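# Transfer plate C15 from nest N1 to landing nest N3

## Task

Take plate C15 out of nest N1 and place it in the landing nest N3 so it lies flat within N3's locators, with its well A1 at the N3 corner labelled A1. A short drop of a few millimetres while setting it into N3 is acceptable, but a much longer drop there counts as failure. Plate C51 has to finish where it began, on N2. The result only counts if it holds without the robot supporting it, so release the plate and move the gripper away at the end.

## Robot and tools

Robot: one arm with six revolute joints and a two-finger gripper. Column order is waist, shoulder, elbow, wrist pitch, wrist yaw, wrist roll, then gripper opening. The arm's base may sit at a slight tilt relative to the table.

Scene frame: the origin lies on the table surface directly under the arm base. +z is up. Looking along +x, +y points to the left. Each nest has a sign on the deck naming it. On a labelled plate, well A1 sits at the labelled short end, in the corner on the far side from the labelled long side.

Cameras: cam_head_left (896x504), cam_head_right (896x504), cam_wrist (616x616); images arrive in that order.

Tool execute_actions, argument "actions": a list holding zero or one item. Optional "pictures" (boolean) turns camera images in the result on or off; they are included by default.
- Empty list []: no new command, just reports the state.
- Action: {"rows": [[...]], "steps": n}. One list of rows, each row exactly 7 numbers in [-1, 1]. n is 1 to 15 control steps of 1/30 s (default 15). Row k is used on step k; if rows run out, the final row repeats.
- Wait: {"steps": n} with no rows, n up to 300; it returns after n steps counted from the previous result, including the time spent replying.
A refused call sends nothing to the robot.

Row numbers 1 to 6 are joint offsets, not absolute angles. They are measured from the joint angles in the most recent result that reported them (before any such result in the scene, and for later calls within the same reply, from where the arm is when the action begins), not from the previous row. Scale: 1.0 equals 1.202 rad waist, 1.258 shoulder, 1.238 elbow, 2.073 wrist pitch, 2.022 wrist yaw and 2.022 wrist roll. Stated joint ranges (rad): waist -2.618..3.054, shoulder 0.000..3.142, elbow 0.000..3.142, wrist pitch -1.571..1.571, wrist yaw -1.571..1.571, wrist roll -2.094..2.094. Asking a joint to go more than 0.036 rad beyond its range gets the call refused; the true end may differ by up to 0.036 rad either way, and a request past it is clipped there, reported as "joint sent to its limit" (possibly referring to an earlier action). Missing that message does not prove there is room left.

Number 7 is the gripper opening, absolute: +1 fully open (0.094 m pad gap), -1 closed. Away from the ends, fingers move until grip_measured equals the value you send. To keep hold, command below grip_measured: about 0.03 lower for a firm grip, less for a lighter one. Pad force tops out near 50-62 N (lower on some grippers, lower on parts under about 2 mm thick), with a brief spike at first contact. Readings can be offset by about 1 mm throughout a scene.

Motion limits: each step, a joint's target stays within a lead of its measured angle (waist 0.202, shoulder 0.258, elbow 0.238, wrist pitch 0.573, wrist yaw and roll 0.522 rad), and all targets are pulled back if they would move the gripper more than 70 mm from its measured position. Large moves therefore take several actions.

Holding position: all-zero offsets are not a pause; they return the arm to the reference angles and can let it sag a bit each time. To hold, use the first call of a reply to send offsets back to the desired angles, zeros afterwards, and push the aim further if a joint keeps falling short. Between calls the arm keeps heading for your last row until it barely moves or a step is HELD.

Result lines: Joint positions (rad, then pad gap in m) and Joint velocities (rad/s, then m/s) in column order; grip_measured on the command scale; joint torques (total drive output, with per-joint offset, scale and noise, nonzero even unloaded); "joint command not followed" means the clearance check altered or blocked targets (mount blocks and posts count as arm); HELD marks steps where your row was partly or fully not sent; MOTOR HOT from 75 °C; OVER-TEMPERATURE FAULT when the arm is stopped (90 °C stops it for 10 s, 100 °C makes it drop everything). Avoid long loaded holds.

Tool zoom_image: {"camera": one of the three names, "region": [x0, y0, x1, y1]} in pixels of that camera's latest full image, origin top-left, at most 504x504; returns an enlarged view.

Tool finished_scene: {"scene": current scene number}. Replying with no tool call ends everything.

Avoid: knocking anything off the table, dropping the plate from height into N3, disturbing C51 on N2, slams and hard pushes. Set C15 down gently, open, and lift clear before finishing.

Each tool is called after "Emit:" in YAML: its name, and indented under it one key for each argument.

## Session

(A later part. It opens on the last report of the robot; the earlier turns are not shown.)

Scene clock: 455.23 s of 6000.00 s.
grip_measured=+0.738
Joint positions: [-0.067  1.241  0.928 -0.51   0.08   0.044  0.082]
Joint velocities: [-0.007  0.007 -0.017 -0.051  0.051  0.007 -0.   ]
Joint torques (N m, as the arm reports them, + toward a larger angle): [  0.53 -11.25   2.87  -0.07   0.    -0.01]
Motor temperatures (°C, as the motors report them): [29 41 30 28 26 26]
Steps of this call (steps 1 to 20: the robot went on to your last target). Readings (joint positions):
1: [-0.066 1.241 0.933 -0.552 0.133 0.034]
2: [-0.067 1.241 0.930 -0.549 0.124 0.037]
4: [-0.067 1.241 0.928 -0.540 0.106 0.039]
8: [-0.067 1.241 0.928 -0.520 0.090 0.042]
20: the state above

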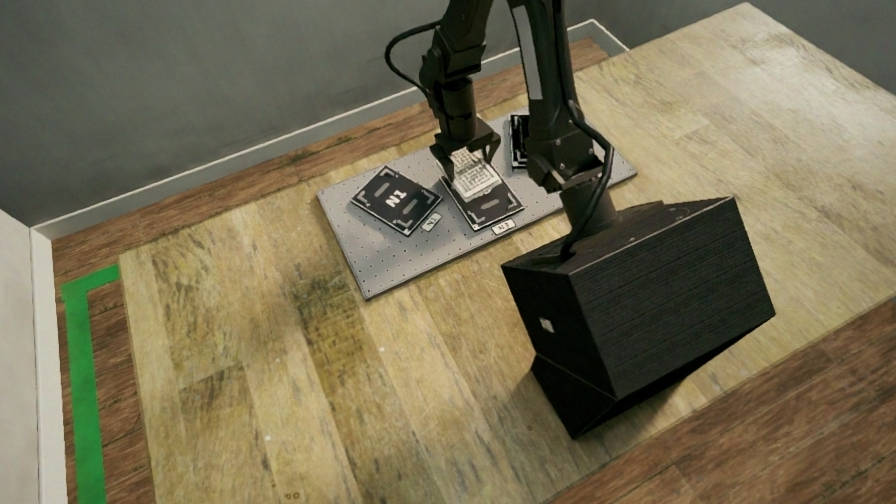

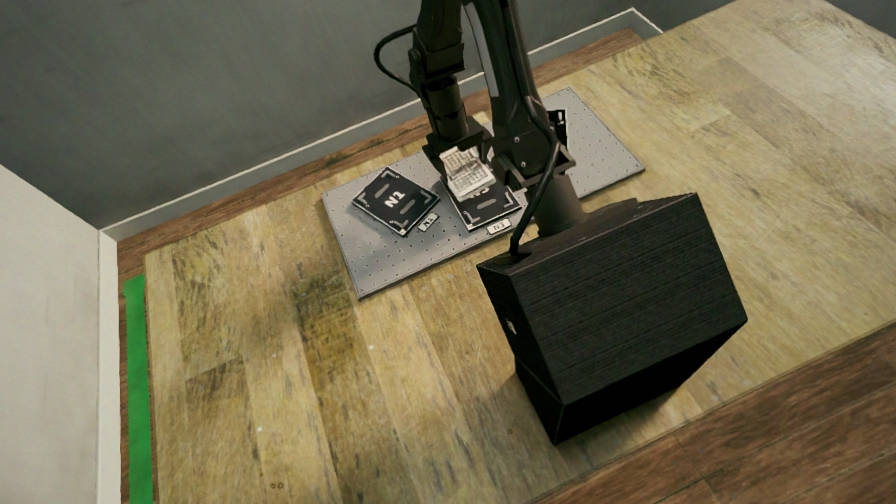

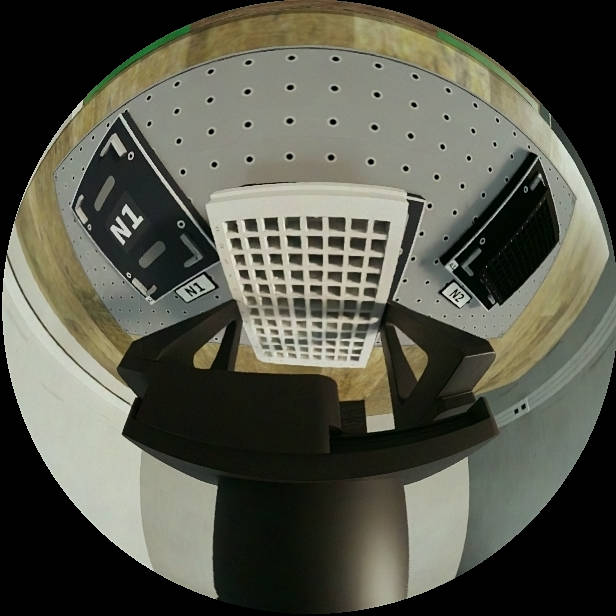

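Emit:
execute_actions:
  actions:
    - {"rows":[[-0.02,-0.02,-0.025,0.006,-0.01,-0.01,0.69],[-0.045,-0.04,-0.05,0.012,-0.022,-0.02,0.69],[-0.068,-0.059,-0.079,0.022,-0.035,-0.03,0.69]],"steps":15}

Scene clock: 472.73 s of 6000.00 s.
grip_measured=+0.738
Joint positions: [-0.144  1.189  0.839 -0.48   0.02  -0.008  0.082]
Joint velocities: [ 0.002 -0.022  0.007  0.007  0.007  0.037  0.   ]
Joint torques (N m, as the arm reports them, + toward a larger angle): [ -0.25 -10.51   2.08  -0.11  -0.1   -0.06]
Motor temperatures (°C, as the motors report them): [29 41 29 28 26 26]
Steps of this call (steps 1 to 15: the robot went on to your last target; steps 16 to 90: nothing new was sent; then 14.00 s passed at rest; steps 91 to 105: all 15 steps of this action). Readings (joint positions):
91: [-0.069 1.241 0.926 -0.508 0.077 0.042]
92: [-0.075 1.236 0.918 -0.501 0.069 0.036]
94: [-0.110 1.211 0.879 -0.482 0.047 0.020]
98: [-0.144 1.189 0.839 -0.483 0.035 0.002]
105: the state above

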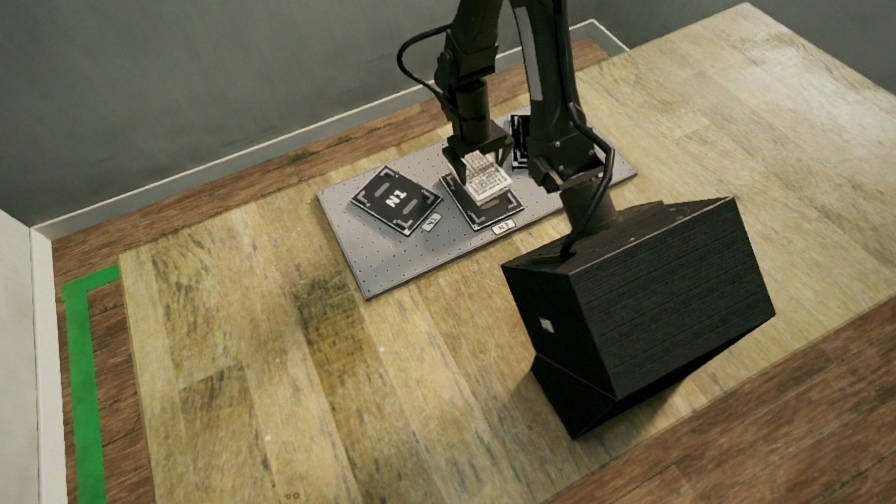

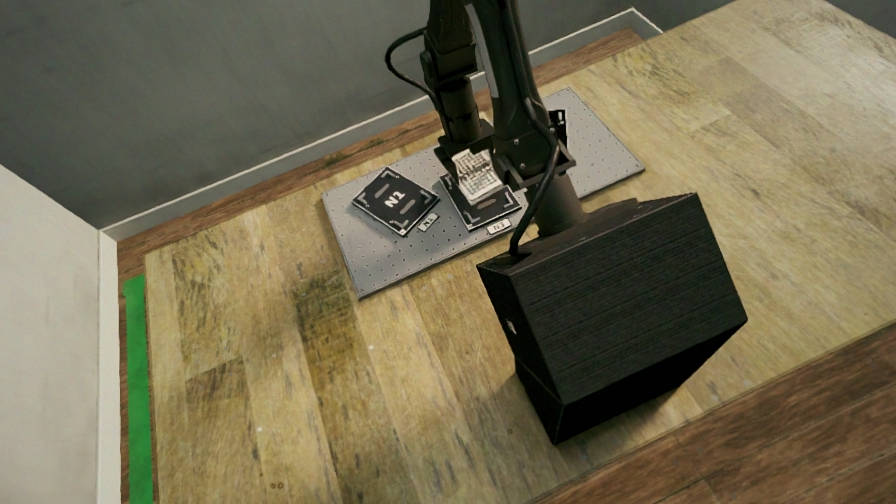

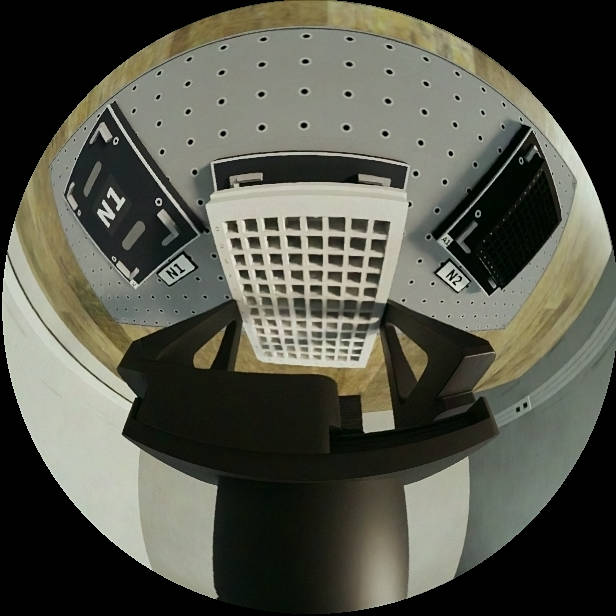

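Emit:
execute_actions:
  actions:
    - {"rows":[[-0.005,0.012,-0.004,0.012,0,0.005,0.69],[-0.01,0.024,-0.008,0.024,0,0.01,0.69],[-0.012,0.036,-0.012,0.036,0,0.012,0.69],[-0.012,0.046,-0.016,0.047,0,0.012,0.69],[-0.012,0.055,-0.018,0.056,0,0.012,0.69]],"steps":15}

Emit:
zoom_image:
  camera: "cam_wrist"
  region: [160, 110, 460, 320]

Emit:
zoom_image:
  camera: "cam_head_left"
  region: [420, 120, 560, 250]

Scene clock: 486.77 s of 6000.00 s.
grip_measured=+0.738
Joint positions: [-0.144  1.259  0.828 -0.386  0.017  0.01   0.082]
Joint velocities: [-0.027  0.007 -0.012  0.095  0.022 -0.051  0.   ]
Joint torques (N m, as the arm reports them, + toward a larger angle): [-0.81 -8.77  1.61 -0.11  0.03  0.01]
Motor temperatures (°C, as the motors report them): [28 40 29 28 26 26]
Steps of this call (steps 1 to 15: the robot went on to your last target; steps 16 to 90: nothing new was sent; then 10.53 s passed at rest; steps 91 to 105: all 15 steps of this action). Readings (joint positions):
91: [-0.144 1.190 0.839 -0.479 0.017 -0.010]
92: [-0.144 1.193 0.839 -0.475 0.017 -0.007]
94: [-0.144 1.212 0.839 -0.453 0.017 -0.001]
98: [-0.144 1.256 0.835 -0.406 0.017 0.006]
105: the state above

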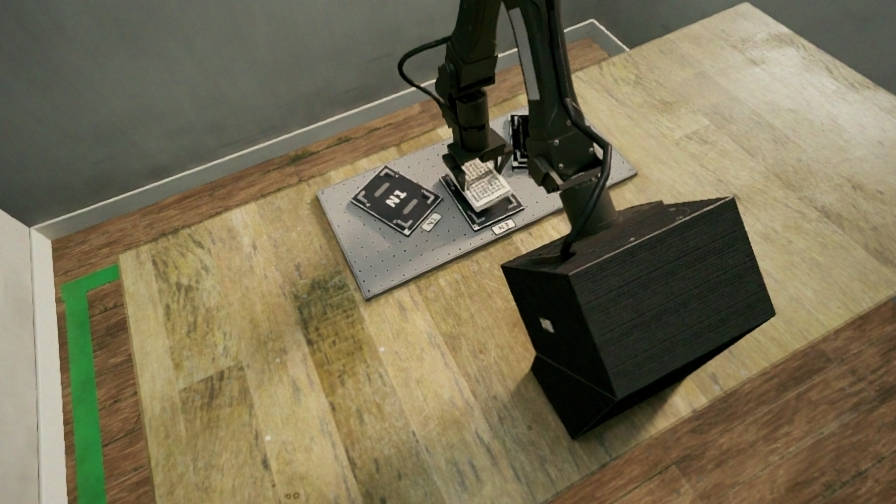

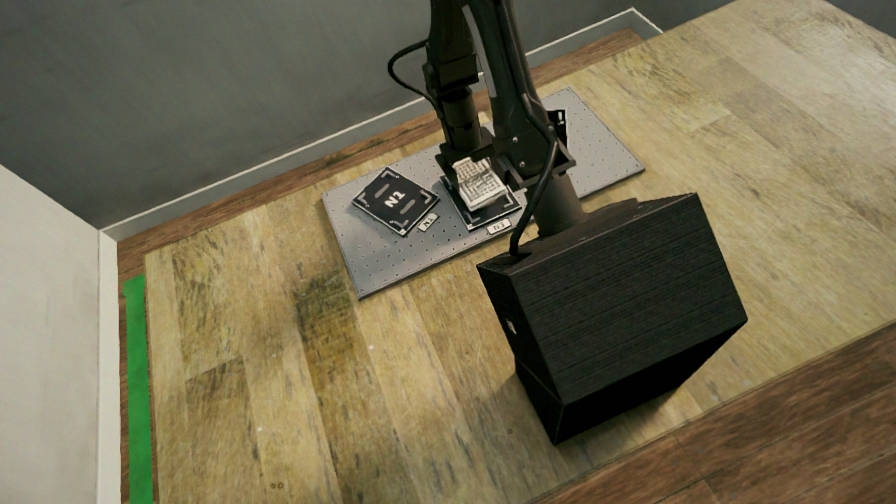

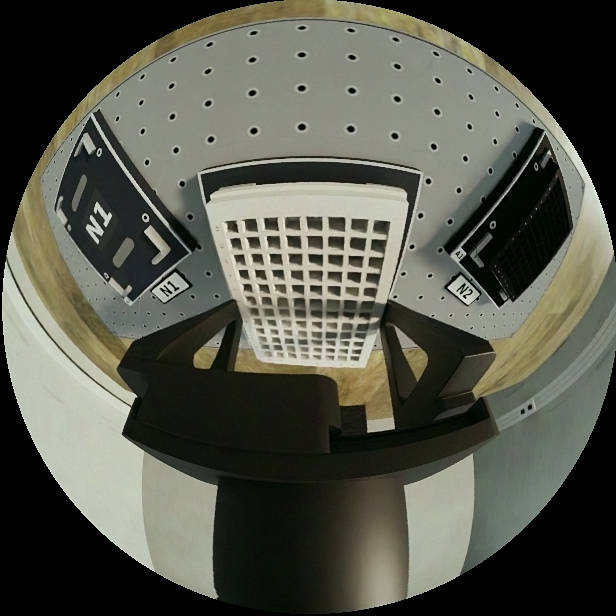

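Region (160, 110, 460, 320) of cam_wrist's 616x616 image, scaled by 1.680, with more detail than that image has; it fills the top 353 rows of this view, and the rest is white.

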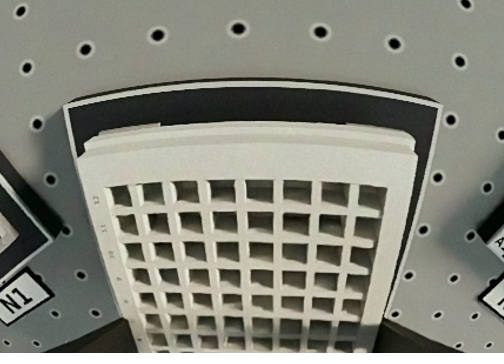

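Region (420, 120, 560, 250) of cam_head_left's 896x504 image, scaled by 3.600, with more detail than that image has; it fills the top 468 rows of this view, and the rest is white.

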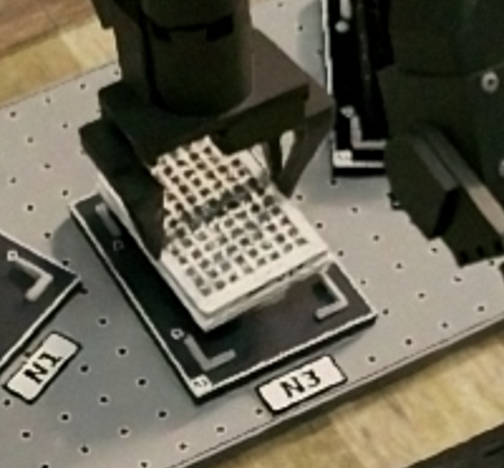

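Emit:
execute_actions:
  actions:
    - {"rows":[[-0.008,0,-0.012,0.008,0,0,0.69],[-0.015,0.004,-0.024,0.018,0,0,0.69],[-0.02,0.01,-0.037,0.031,0,0,0.69]],"steps":15}

Emit:
zoom_image:
  camera: "cam_wrist"
  region: [160, 110, 460, 320]

Emit:
zoom_image:
  camera: "cam_head_left"
  region: [420, 120, 560, 250]

Scene clock: 500.50 s of 6000.00 s.
grip_measured=+0.738
Joint positions: [-0.159  1.269  0.794 -0.341  0.017  0.011  0.082]
Joint velocities: [-0.022 -0.007  0.017  0.066 -0.037  0.007 -0.001]
Joint torques (N m, as the arm reports them, + toward a larger angle): [-0.32 -8.37  1.5  -0.13 -0.01 -0.02]
Motor temperatures (°C, as the motors report them): [28 39 29 28 26 26]
Steps of this call (steps 1 to 15: the robot went on to your last target; steps 16 to 90: nothing new was sent; then 10.23 s passed at rest; steps 91 to 105: all 15 steps of this action). Readings (joint positions):
91: [-0.144 1.259 0.828 -0.380 0.017 0.011]
92: [-0.145 1.259 0.827 -0.377 0.017 0.011]
94: [-0.151 1.259 0.814 -0.358 0.017 0.011]
98: [-0.159 1.267 0.796 -0.349 0.017 0.011]
105: the state above

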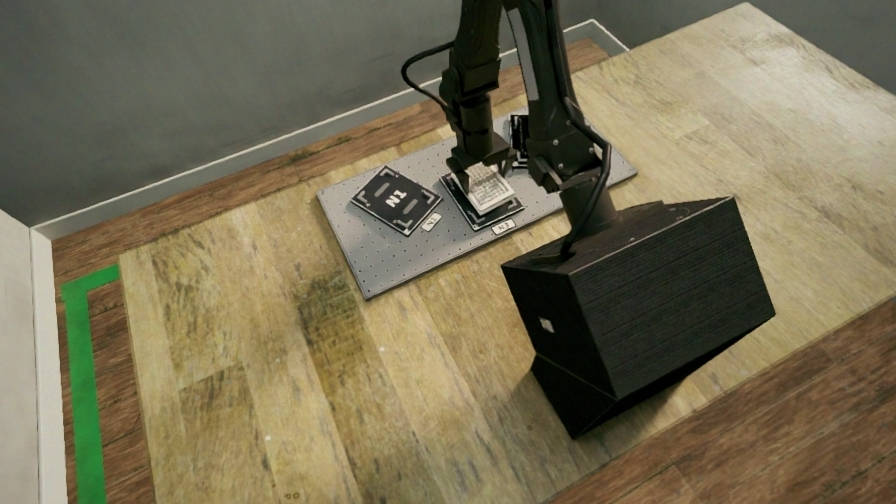

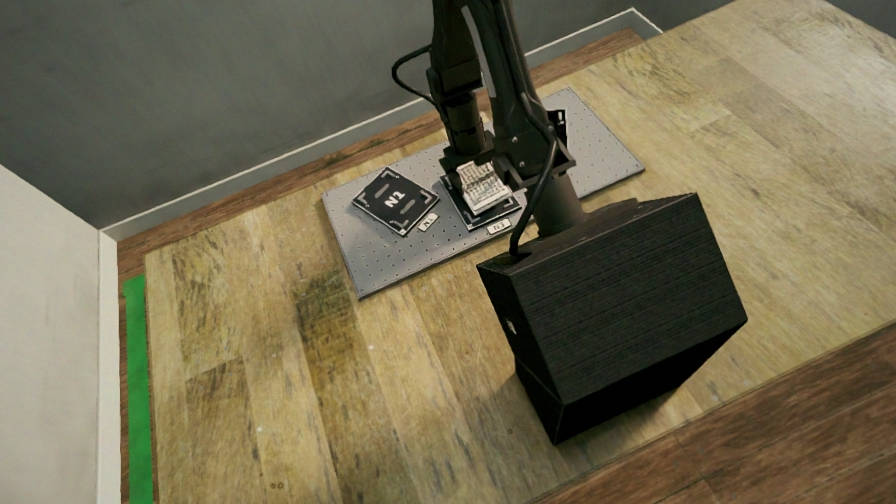

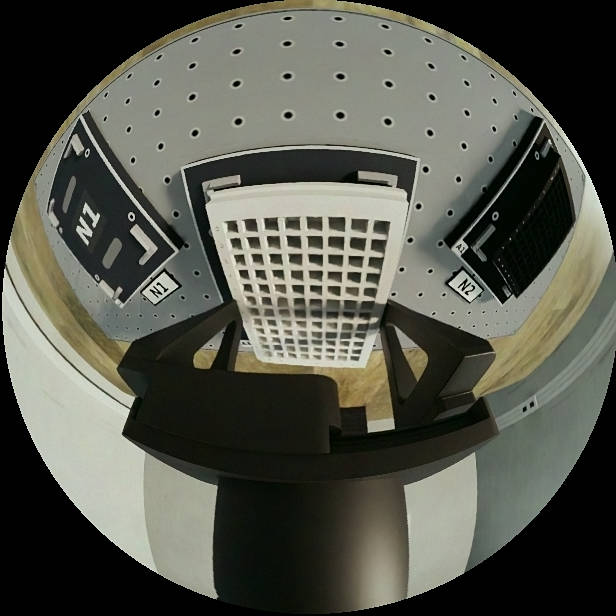

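Region (160, 110, 460, 320) of cam_wrist's 616x616 image, scaled by 1.680, with more detail than that image has; it fills the top 353 rows of this view, and the rest is white.

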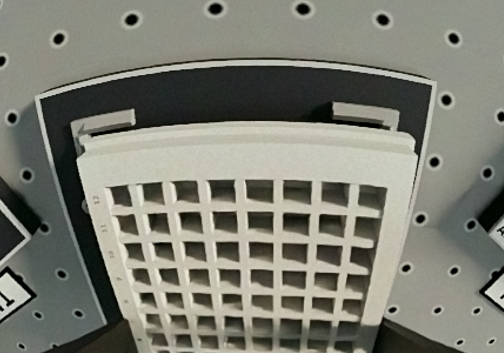

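Region (420, 120, 560, 250) of cam_head_left's 896x504 image, scaled by 3.600, with more detail than that image has; it fills the top 468 rows of this view, and the rest is white.

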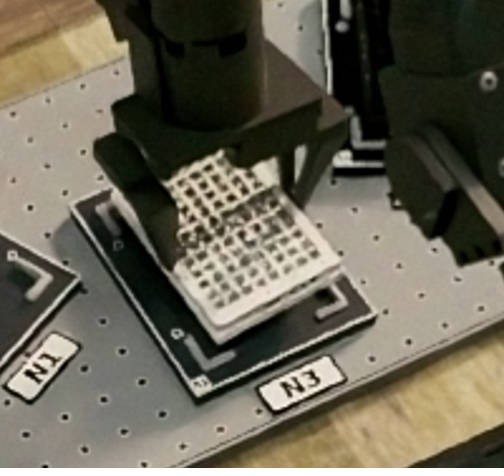

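Emit:
execute_actions:
  actions:
    - {"rows":[[0.01,0,0,0,0,0,0.69],[0.02,0,0,0,0,0,0.69],[0.029,0,-0.004,0,0,0,0.69]],"steps":15}

Emit:
zoom_image:
  camera: "cam_wrist"
  region: [160, 110, 460, 320]

Scene clock: 509.33 s of 6000.00 s.
grip_measured=+0.738
Joint positions: [-0.132  1.269  0.794 -0.338  0.018  0.011  0.082]
Joint velocities: [-0.022  0.002  0.007  0.051 -0.037  0.051  0.   ]
Joint torques (N m, as the arm reports them, + toward a larger angle): [ 1.   -8.59  2.01 -0.31 -0.05 -0.01]
Motor temperatures (°C, as the motors report them): [28 39 29 28 26 26]
Steps of this call (steps 1 to 15: the robot went on to your last target; steps 16 to 90: nothing new was sent; then 5.33 s passed at rest; steps 91 to 105: all 15 steps of this action). Readings (joint positions):
91: [-0.159 1.269 0.794 -0.338 0.017 0.011]
92: [-0.157 1.269 0.794 -0.338 0.017 0.011]
94: [-0.146 1.269 0.794 -0.338 0.018 0.011]
98: [-0.132 1.269 0.794 -0.338 0.018 0.011]
105: the state above

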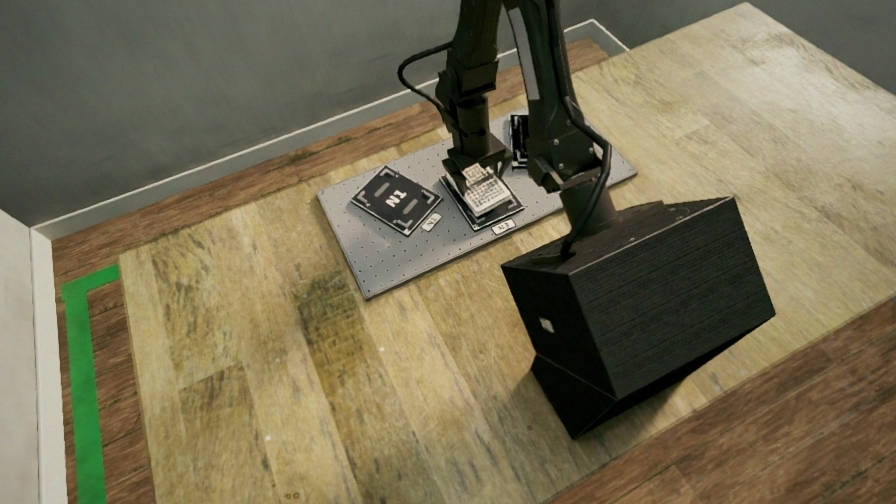

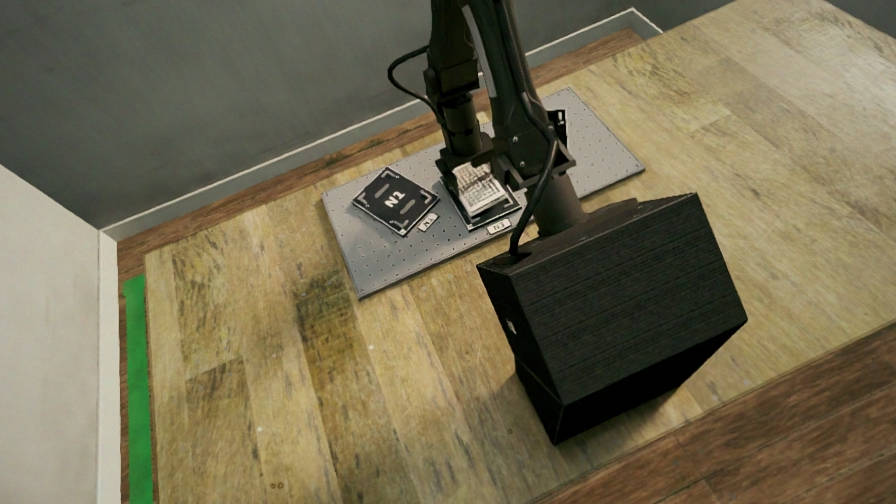

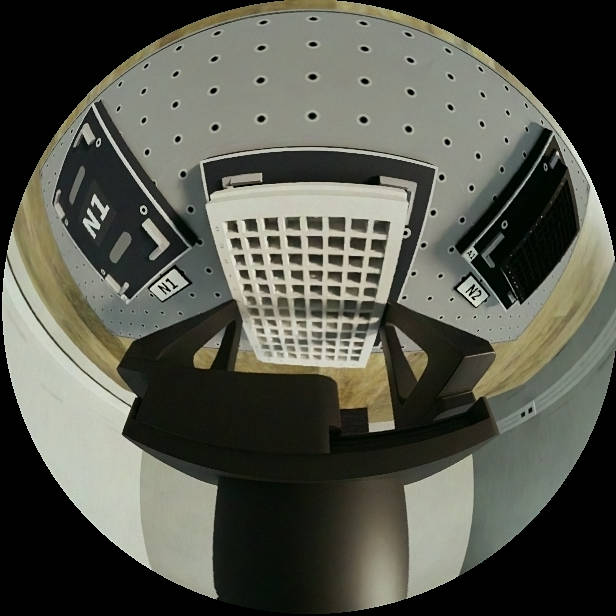

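Region (160, 110, 460, 320) of cam_wrist's 616x616 image, scaled by 1.680, with more detail than that image has; it fills the top 353 rows of this view, and the rest is white.

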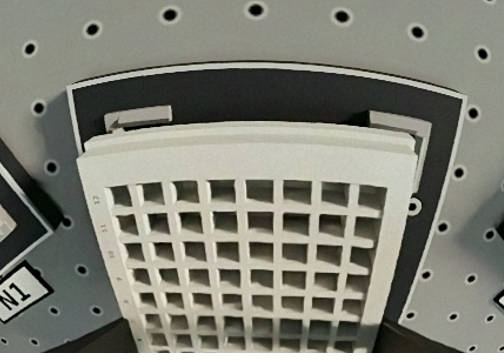

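Emit:
execute_actions:
  actions:
    - {"rows":[[-0.01,0,-0.004,0,0,0,0.69],[-0.021,0,-0.008,0,0,0,0.69]],"steps":12}

Emit:
zoom_image:
  camera: "cam_wrist"
  region: [160, 110, 460, 320]

Scene clock: 529.83 s of 6000.00 s.
grip_measured=+0.738
Joint positions: [-0.148  1.269  0.794 -0.338  0.017  0.011  0.082]
Joint velocities: [-0.022 -0.002  0.002 -0.037 -0.022  0.007 -0.001]
Joint torques (N m, as the arm reports them, + toward a larger angle): [-0.49 -8.63  1.56 -0.3  -0.03  0.  ]
Motor temperatures (°C, as the motors report them): [28 38 29 28 26 26]
Steps of this call (steps 1 to 15: the robot went on to your last target; steps 16 to 90: nothing new was sent; then 17.10 s passed at rest; steps 91 to 102: all 12 steps of this action). Readings (joint positions):
91: [-0.132 1.269 0.794 -0.338 0.018 0.011]
92: [-0.133 1.269 0.794 -0.338 0.017 0.011]
94: [-0.141 1.269 0.794 -0.338 0.017 0.011]
98: [-0.148 1.269 0.794 -0.338 0.017 0.011]
102: the state above

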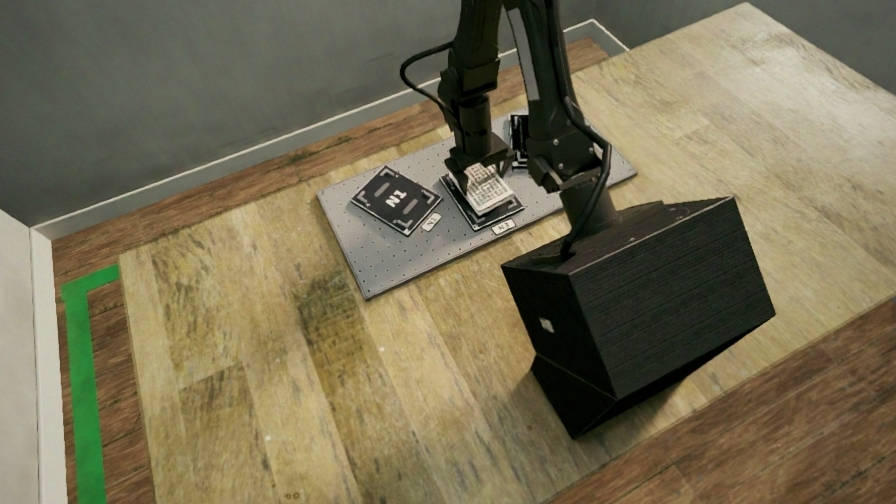

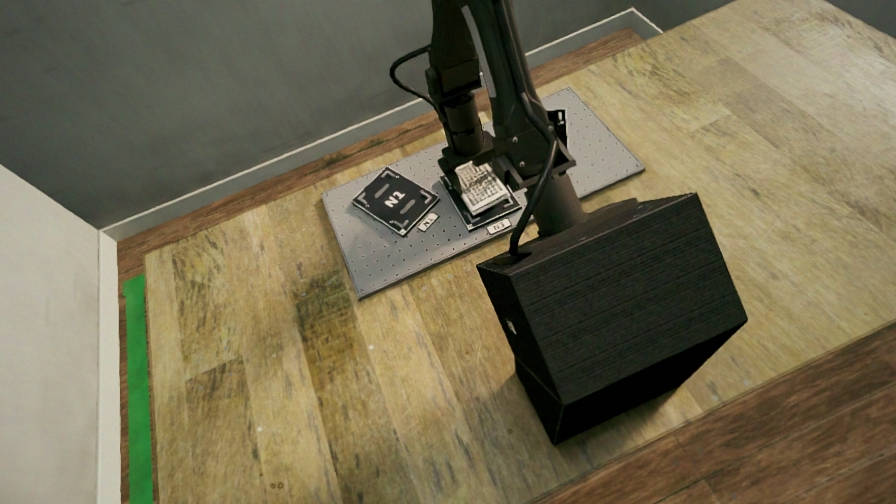

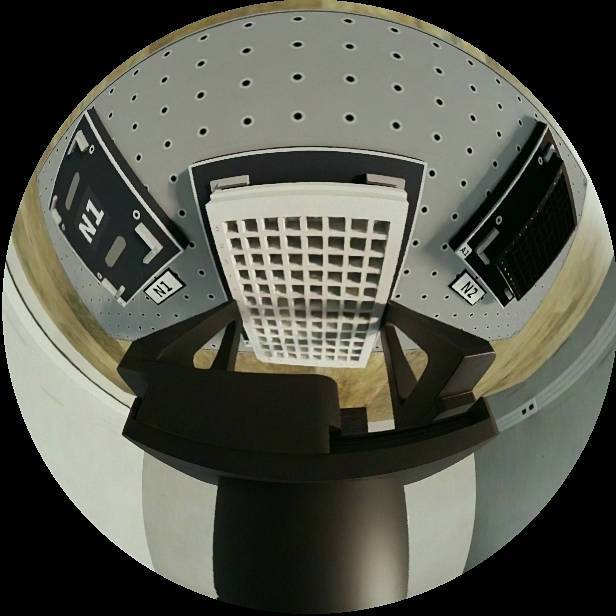

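Region (160, 110, 460, 320) of cam_wrist's 616x616 image, scaled by 1.680, with more detail than that image has; it fills the top 353 rows of this view, and the rest is white.

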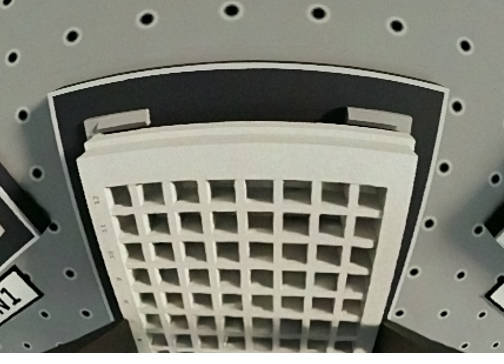

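Emit:
execute_actions:
  actions:
    - {"rows":[[0,0.008,-0.006,0.006,0,0,0.69],[0,0.016,-0.012,0.013,0,0,0.69],[0,0.024,-0.016,0.02,0,0,0.69]],"steps":15}

Emit:
zoom_image:
  camera: "cam_wrist"
  region: [160, 110, 460, 320]

Emit:
zoom_image:
  camera: "cam_head_left"
  region: [420, 120, 560, 250]

Scene clock: 546.43 s of 6000.00 s.
grip_measured=+0.738
Joint positions: [-0.148  1.297  0.794 -0.316  0.018  0.011  0.082]
Joint velocities: [-0.002  0.012  0.007  0.007  0.022  0.037 -0.   ]
Joint torques (N m, as the arm reports them, + toward a larger angle): [ 0.33 -8.29  0.68 -0.04 -0.03  0.03]
Motor temperatures (°C, as the motors report them): [28 38 29 28 26 26]
Steps of this call (steps 1 to 15: the robot went on to your last target; steps 16 to 90: nothing new was sent; then 13.10 s passed at rest; steps 91 to 105: all 15 steps of this action). Readings (joint positions):
91: [-0.148 1.269 0.794 -0.338 0.017 0.011]
92: [-0.148 1.270 0.794 -0.337 0.017 0.011]
94: [-0.148 1.280 0.794 -0.326 0.017 0.011]
98: [-0.148 1.296 0.794 -0.319 0.017 0.011]
105: the state above

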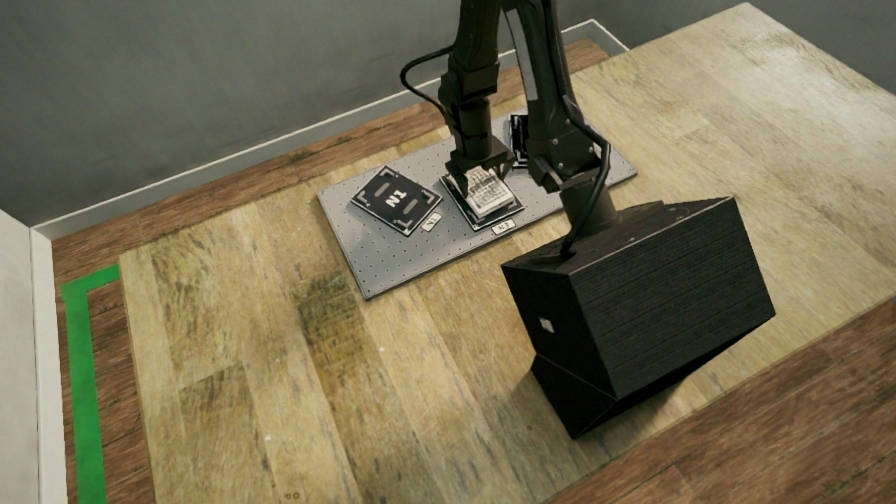

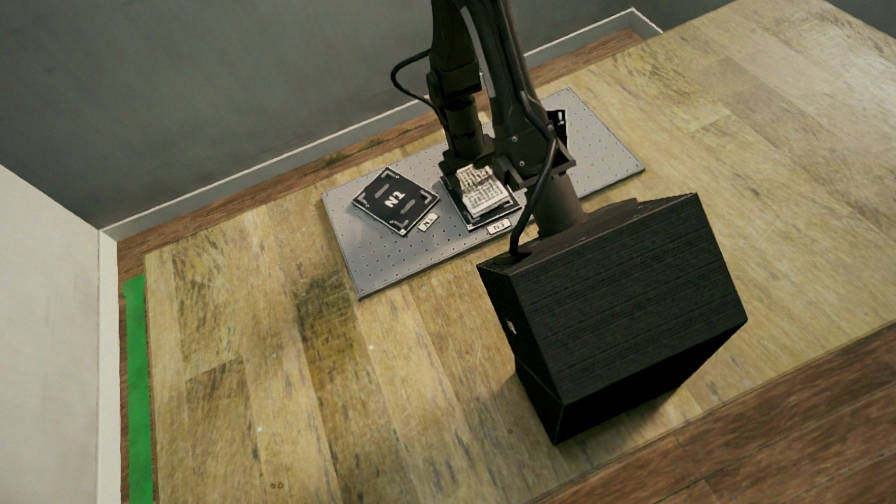

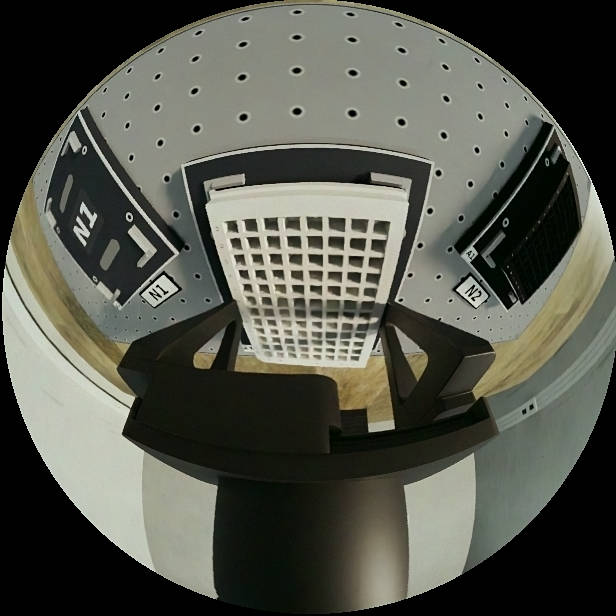

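Region (160, 110, 460, 320) of cam_wrist's 616x616 image, scaled by 1.680, with more detail than that image has; it fills the top 353 rows of this view, and the rest is white.

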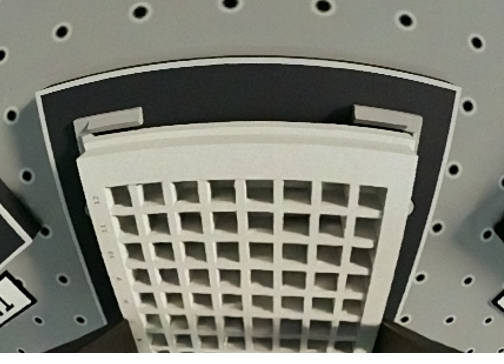

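Region (420, 120, 560, 250) of cam_head_left's 896x504 image, scaled by 3.600, with more detail than that image has; it fills the top 468 rows of this view, and the rest is white.

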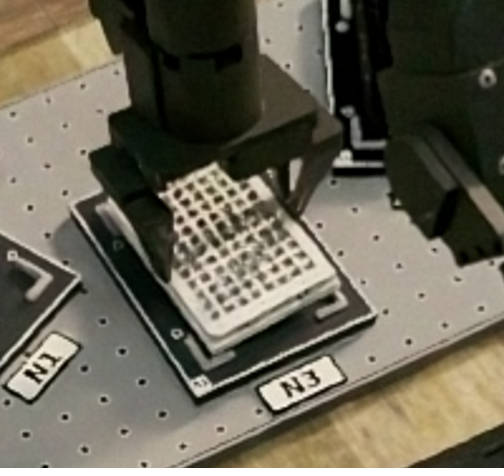

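Emit:
execute_actions:
  actions:
    - {"rows":[[0,0.01,0,0.006,0,0,0.69],[0,0.022,0,0.014,0,0,0.69]],"steps":15}

Emit:
zoom_image:
  camera: "cam_wrist"
  region: [160, 110, 460, 320]

Emit:
zoom_image:
  camera: "cam_head_left"
  region: [420, 120, 560, 250]

Scene clock: 557.97 s of 6000.00 s.
grip_measured=+0.738
Joint positions: [-0.148  1.31   0.794 -0.3    0.018  0.012  0.082]
Joint velocities: [-0.022  0.007  0.017  0.007  0.007 -0.022  0.001]
Joint torques (N m, as the arm reports them, + toward a larger angle): [ 0.52 -7.41  2.14 -0.12 -0.03 -0.02]
Motor temperatures (°C, as the motors report them): [28 38 29 28 26 26]
Steps of this call (steps 1 to 15: the robot went on to your last target; steps 16 to 90: nothing new was sent; then 8.03 s passed at rest; steps 91 to 105: all 15 steps of this action). Readings (joint positions):
91: [-0.148 1.297 0.794 -0.316 0.018 0.011]
92: [-0.148 1.299 0.794 -0.315 0.018 0.011]
94: [-0.148 1.308 0.794 -0.307 0.018 0.011]
98: [-0.148 1.310 0.794 -0.300 0.018 0.012]
105: the state above

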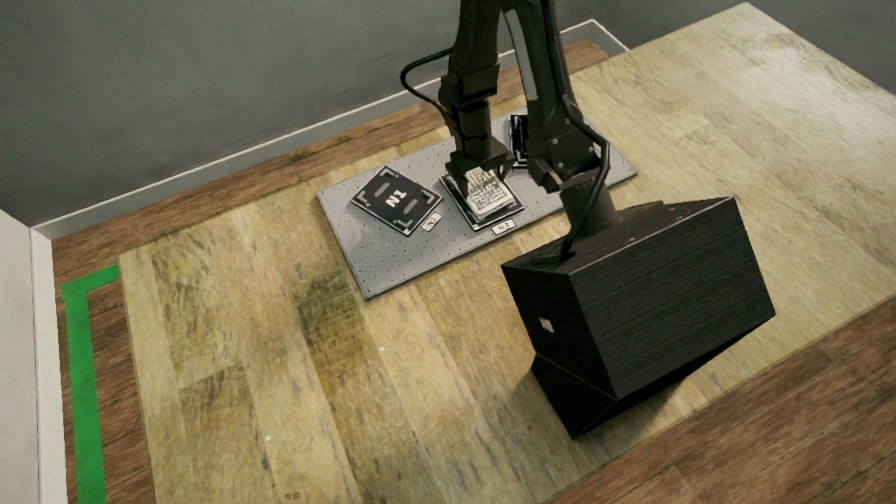

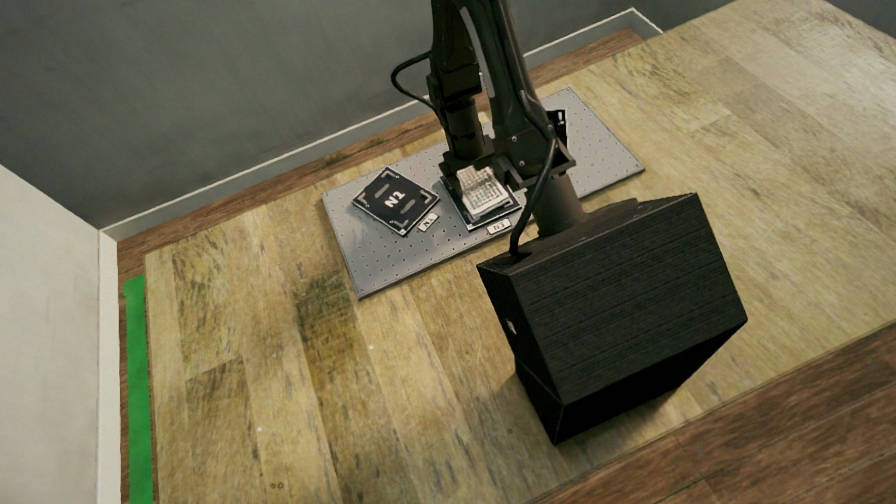

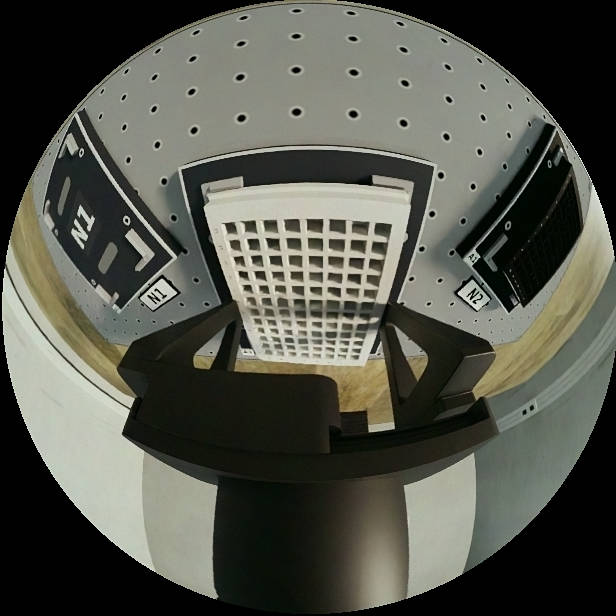

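Region (160, 110, 460, 320) of cam_wrist's 616x616 image, scaled by 1.680, with more detail than that image has; it fills the top 353 rows of this view, and the rest is white.

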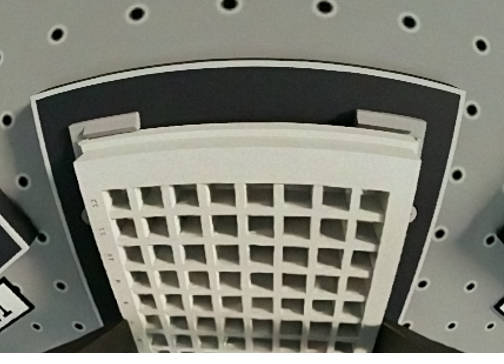

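Region (420, 120, 560, 250) of cam_head_left's 896x504 image, scaled by 3.600, with more detail than that image has; it fills the top 468 rows of this view, and the rest is white.

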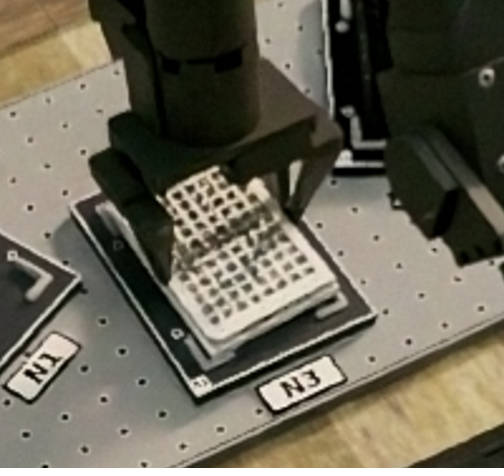

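Emit:
execute_actions:
  actions:
    - {"rows":[[0,0.004,0,0,0,0,0.76],[0,0.004,0,0,0,0,0.8],[0,0,0,0,0,0,0.86],[0,0,0,0,0,0,1]],"steps":15}

Emit:
zoom_image:
  camera: "cam_wrist"
  region: [160, 130, 460, 380]

Emit:
zoom_image:
  camera: "cam_head_left"
  region: [420, 120, 560, 250]

Scene clock: 569.60 s of 6000.00 s.
grip_measured=+0.999
Joint positions: [-0.148  1.31   0.794 -0.301  0.018  0.012  0.094]
Joint velocities: [-0.007 -0.007  0.002  0.051  0.022  0.037 -0.   ]
Joint torques (N m, as the arm reports them, + toward a larger angle): [ 0.26 -8.88  2.03 -0.28  0.   -0.03]
Motor temperatures (°C, as the motors report them): [28 38 29 28 26 26]
Steps of this call (steps 1 to 15: the robot went on to your last target; steps 16 to 90: nothing new was sent; then 8.13 s passed at rest; steps 91 to 105: all 15 steps of this action). Readings (joint positions):
91: [-0.148 1.310 0.794 -0.300 0.018 0.012]
92: [-0.148 1.310 0.794 -0.300 0.018 0.012]
94: [-0.148 1.310 0.794 -0.300 0.018 0.012]
98: [-0.148 1.310 0.794 -0.301 0.018 0.012]
105: the state above

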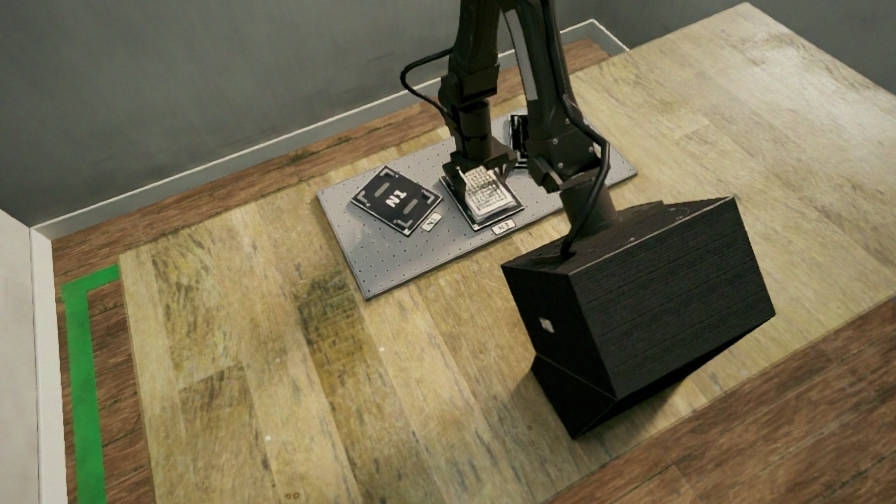

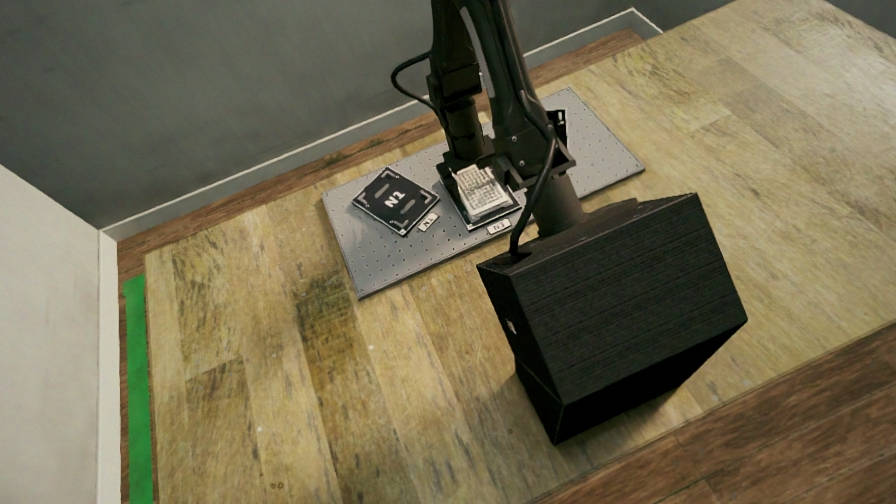

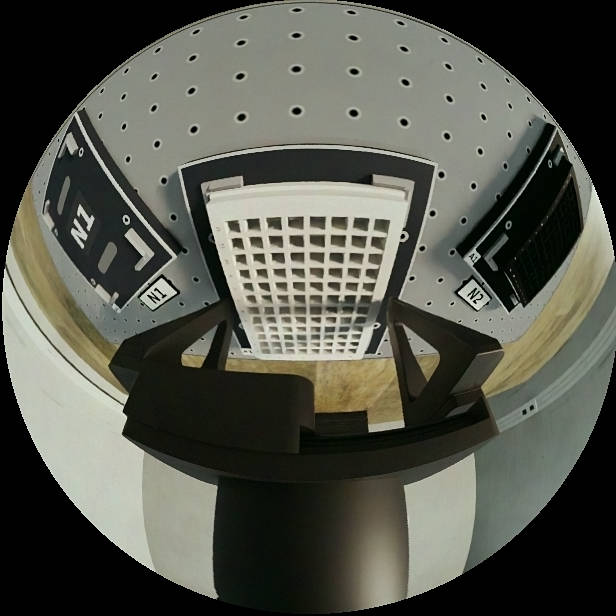

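Region (160, 130, 460, 380) of cam_wrist's 616x616 image, scaled by 1.680, with more detail than that image has.

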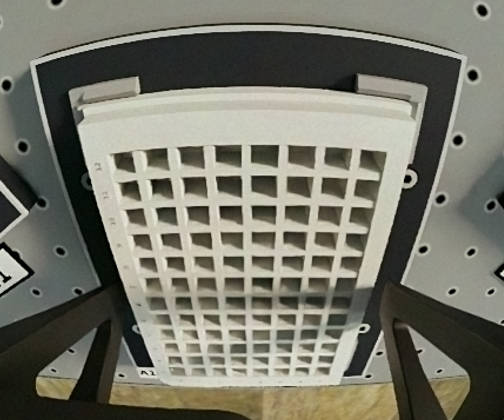

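Region (420, 120, 560, 250) of cam_head_left's 896x504 image, scaled by 3.600, with more detail than that image has; it fills the top 468 rows of this view, and the rest is white.

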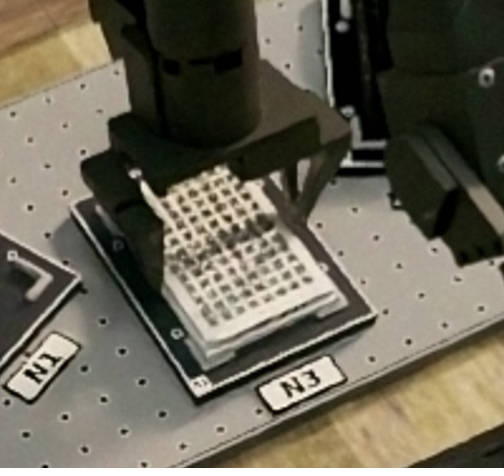

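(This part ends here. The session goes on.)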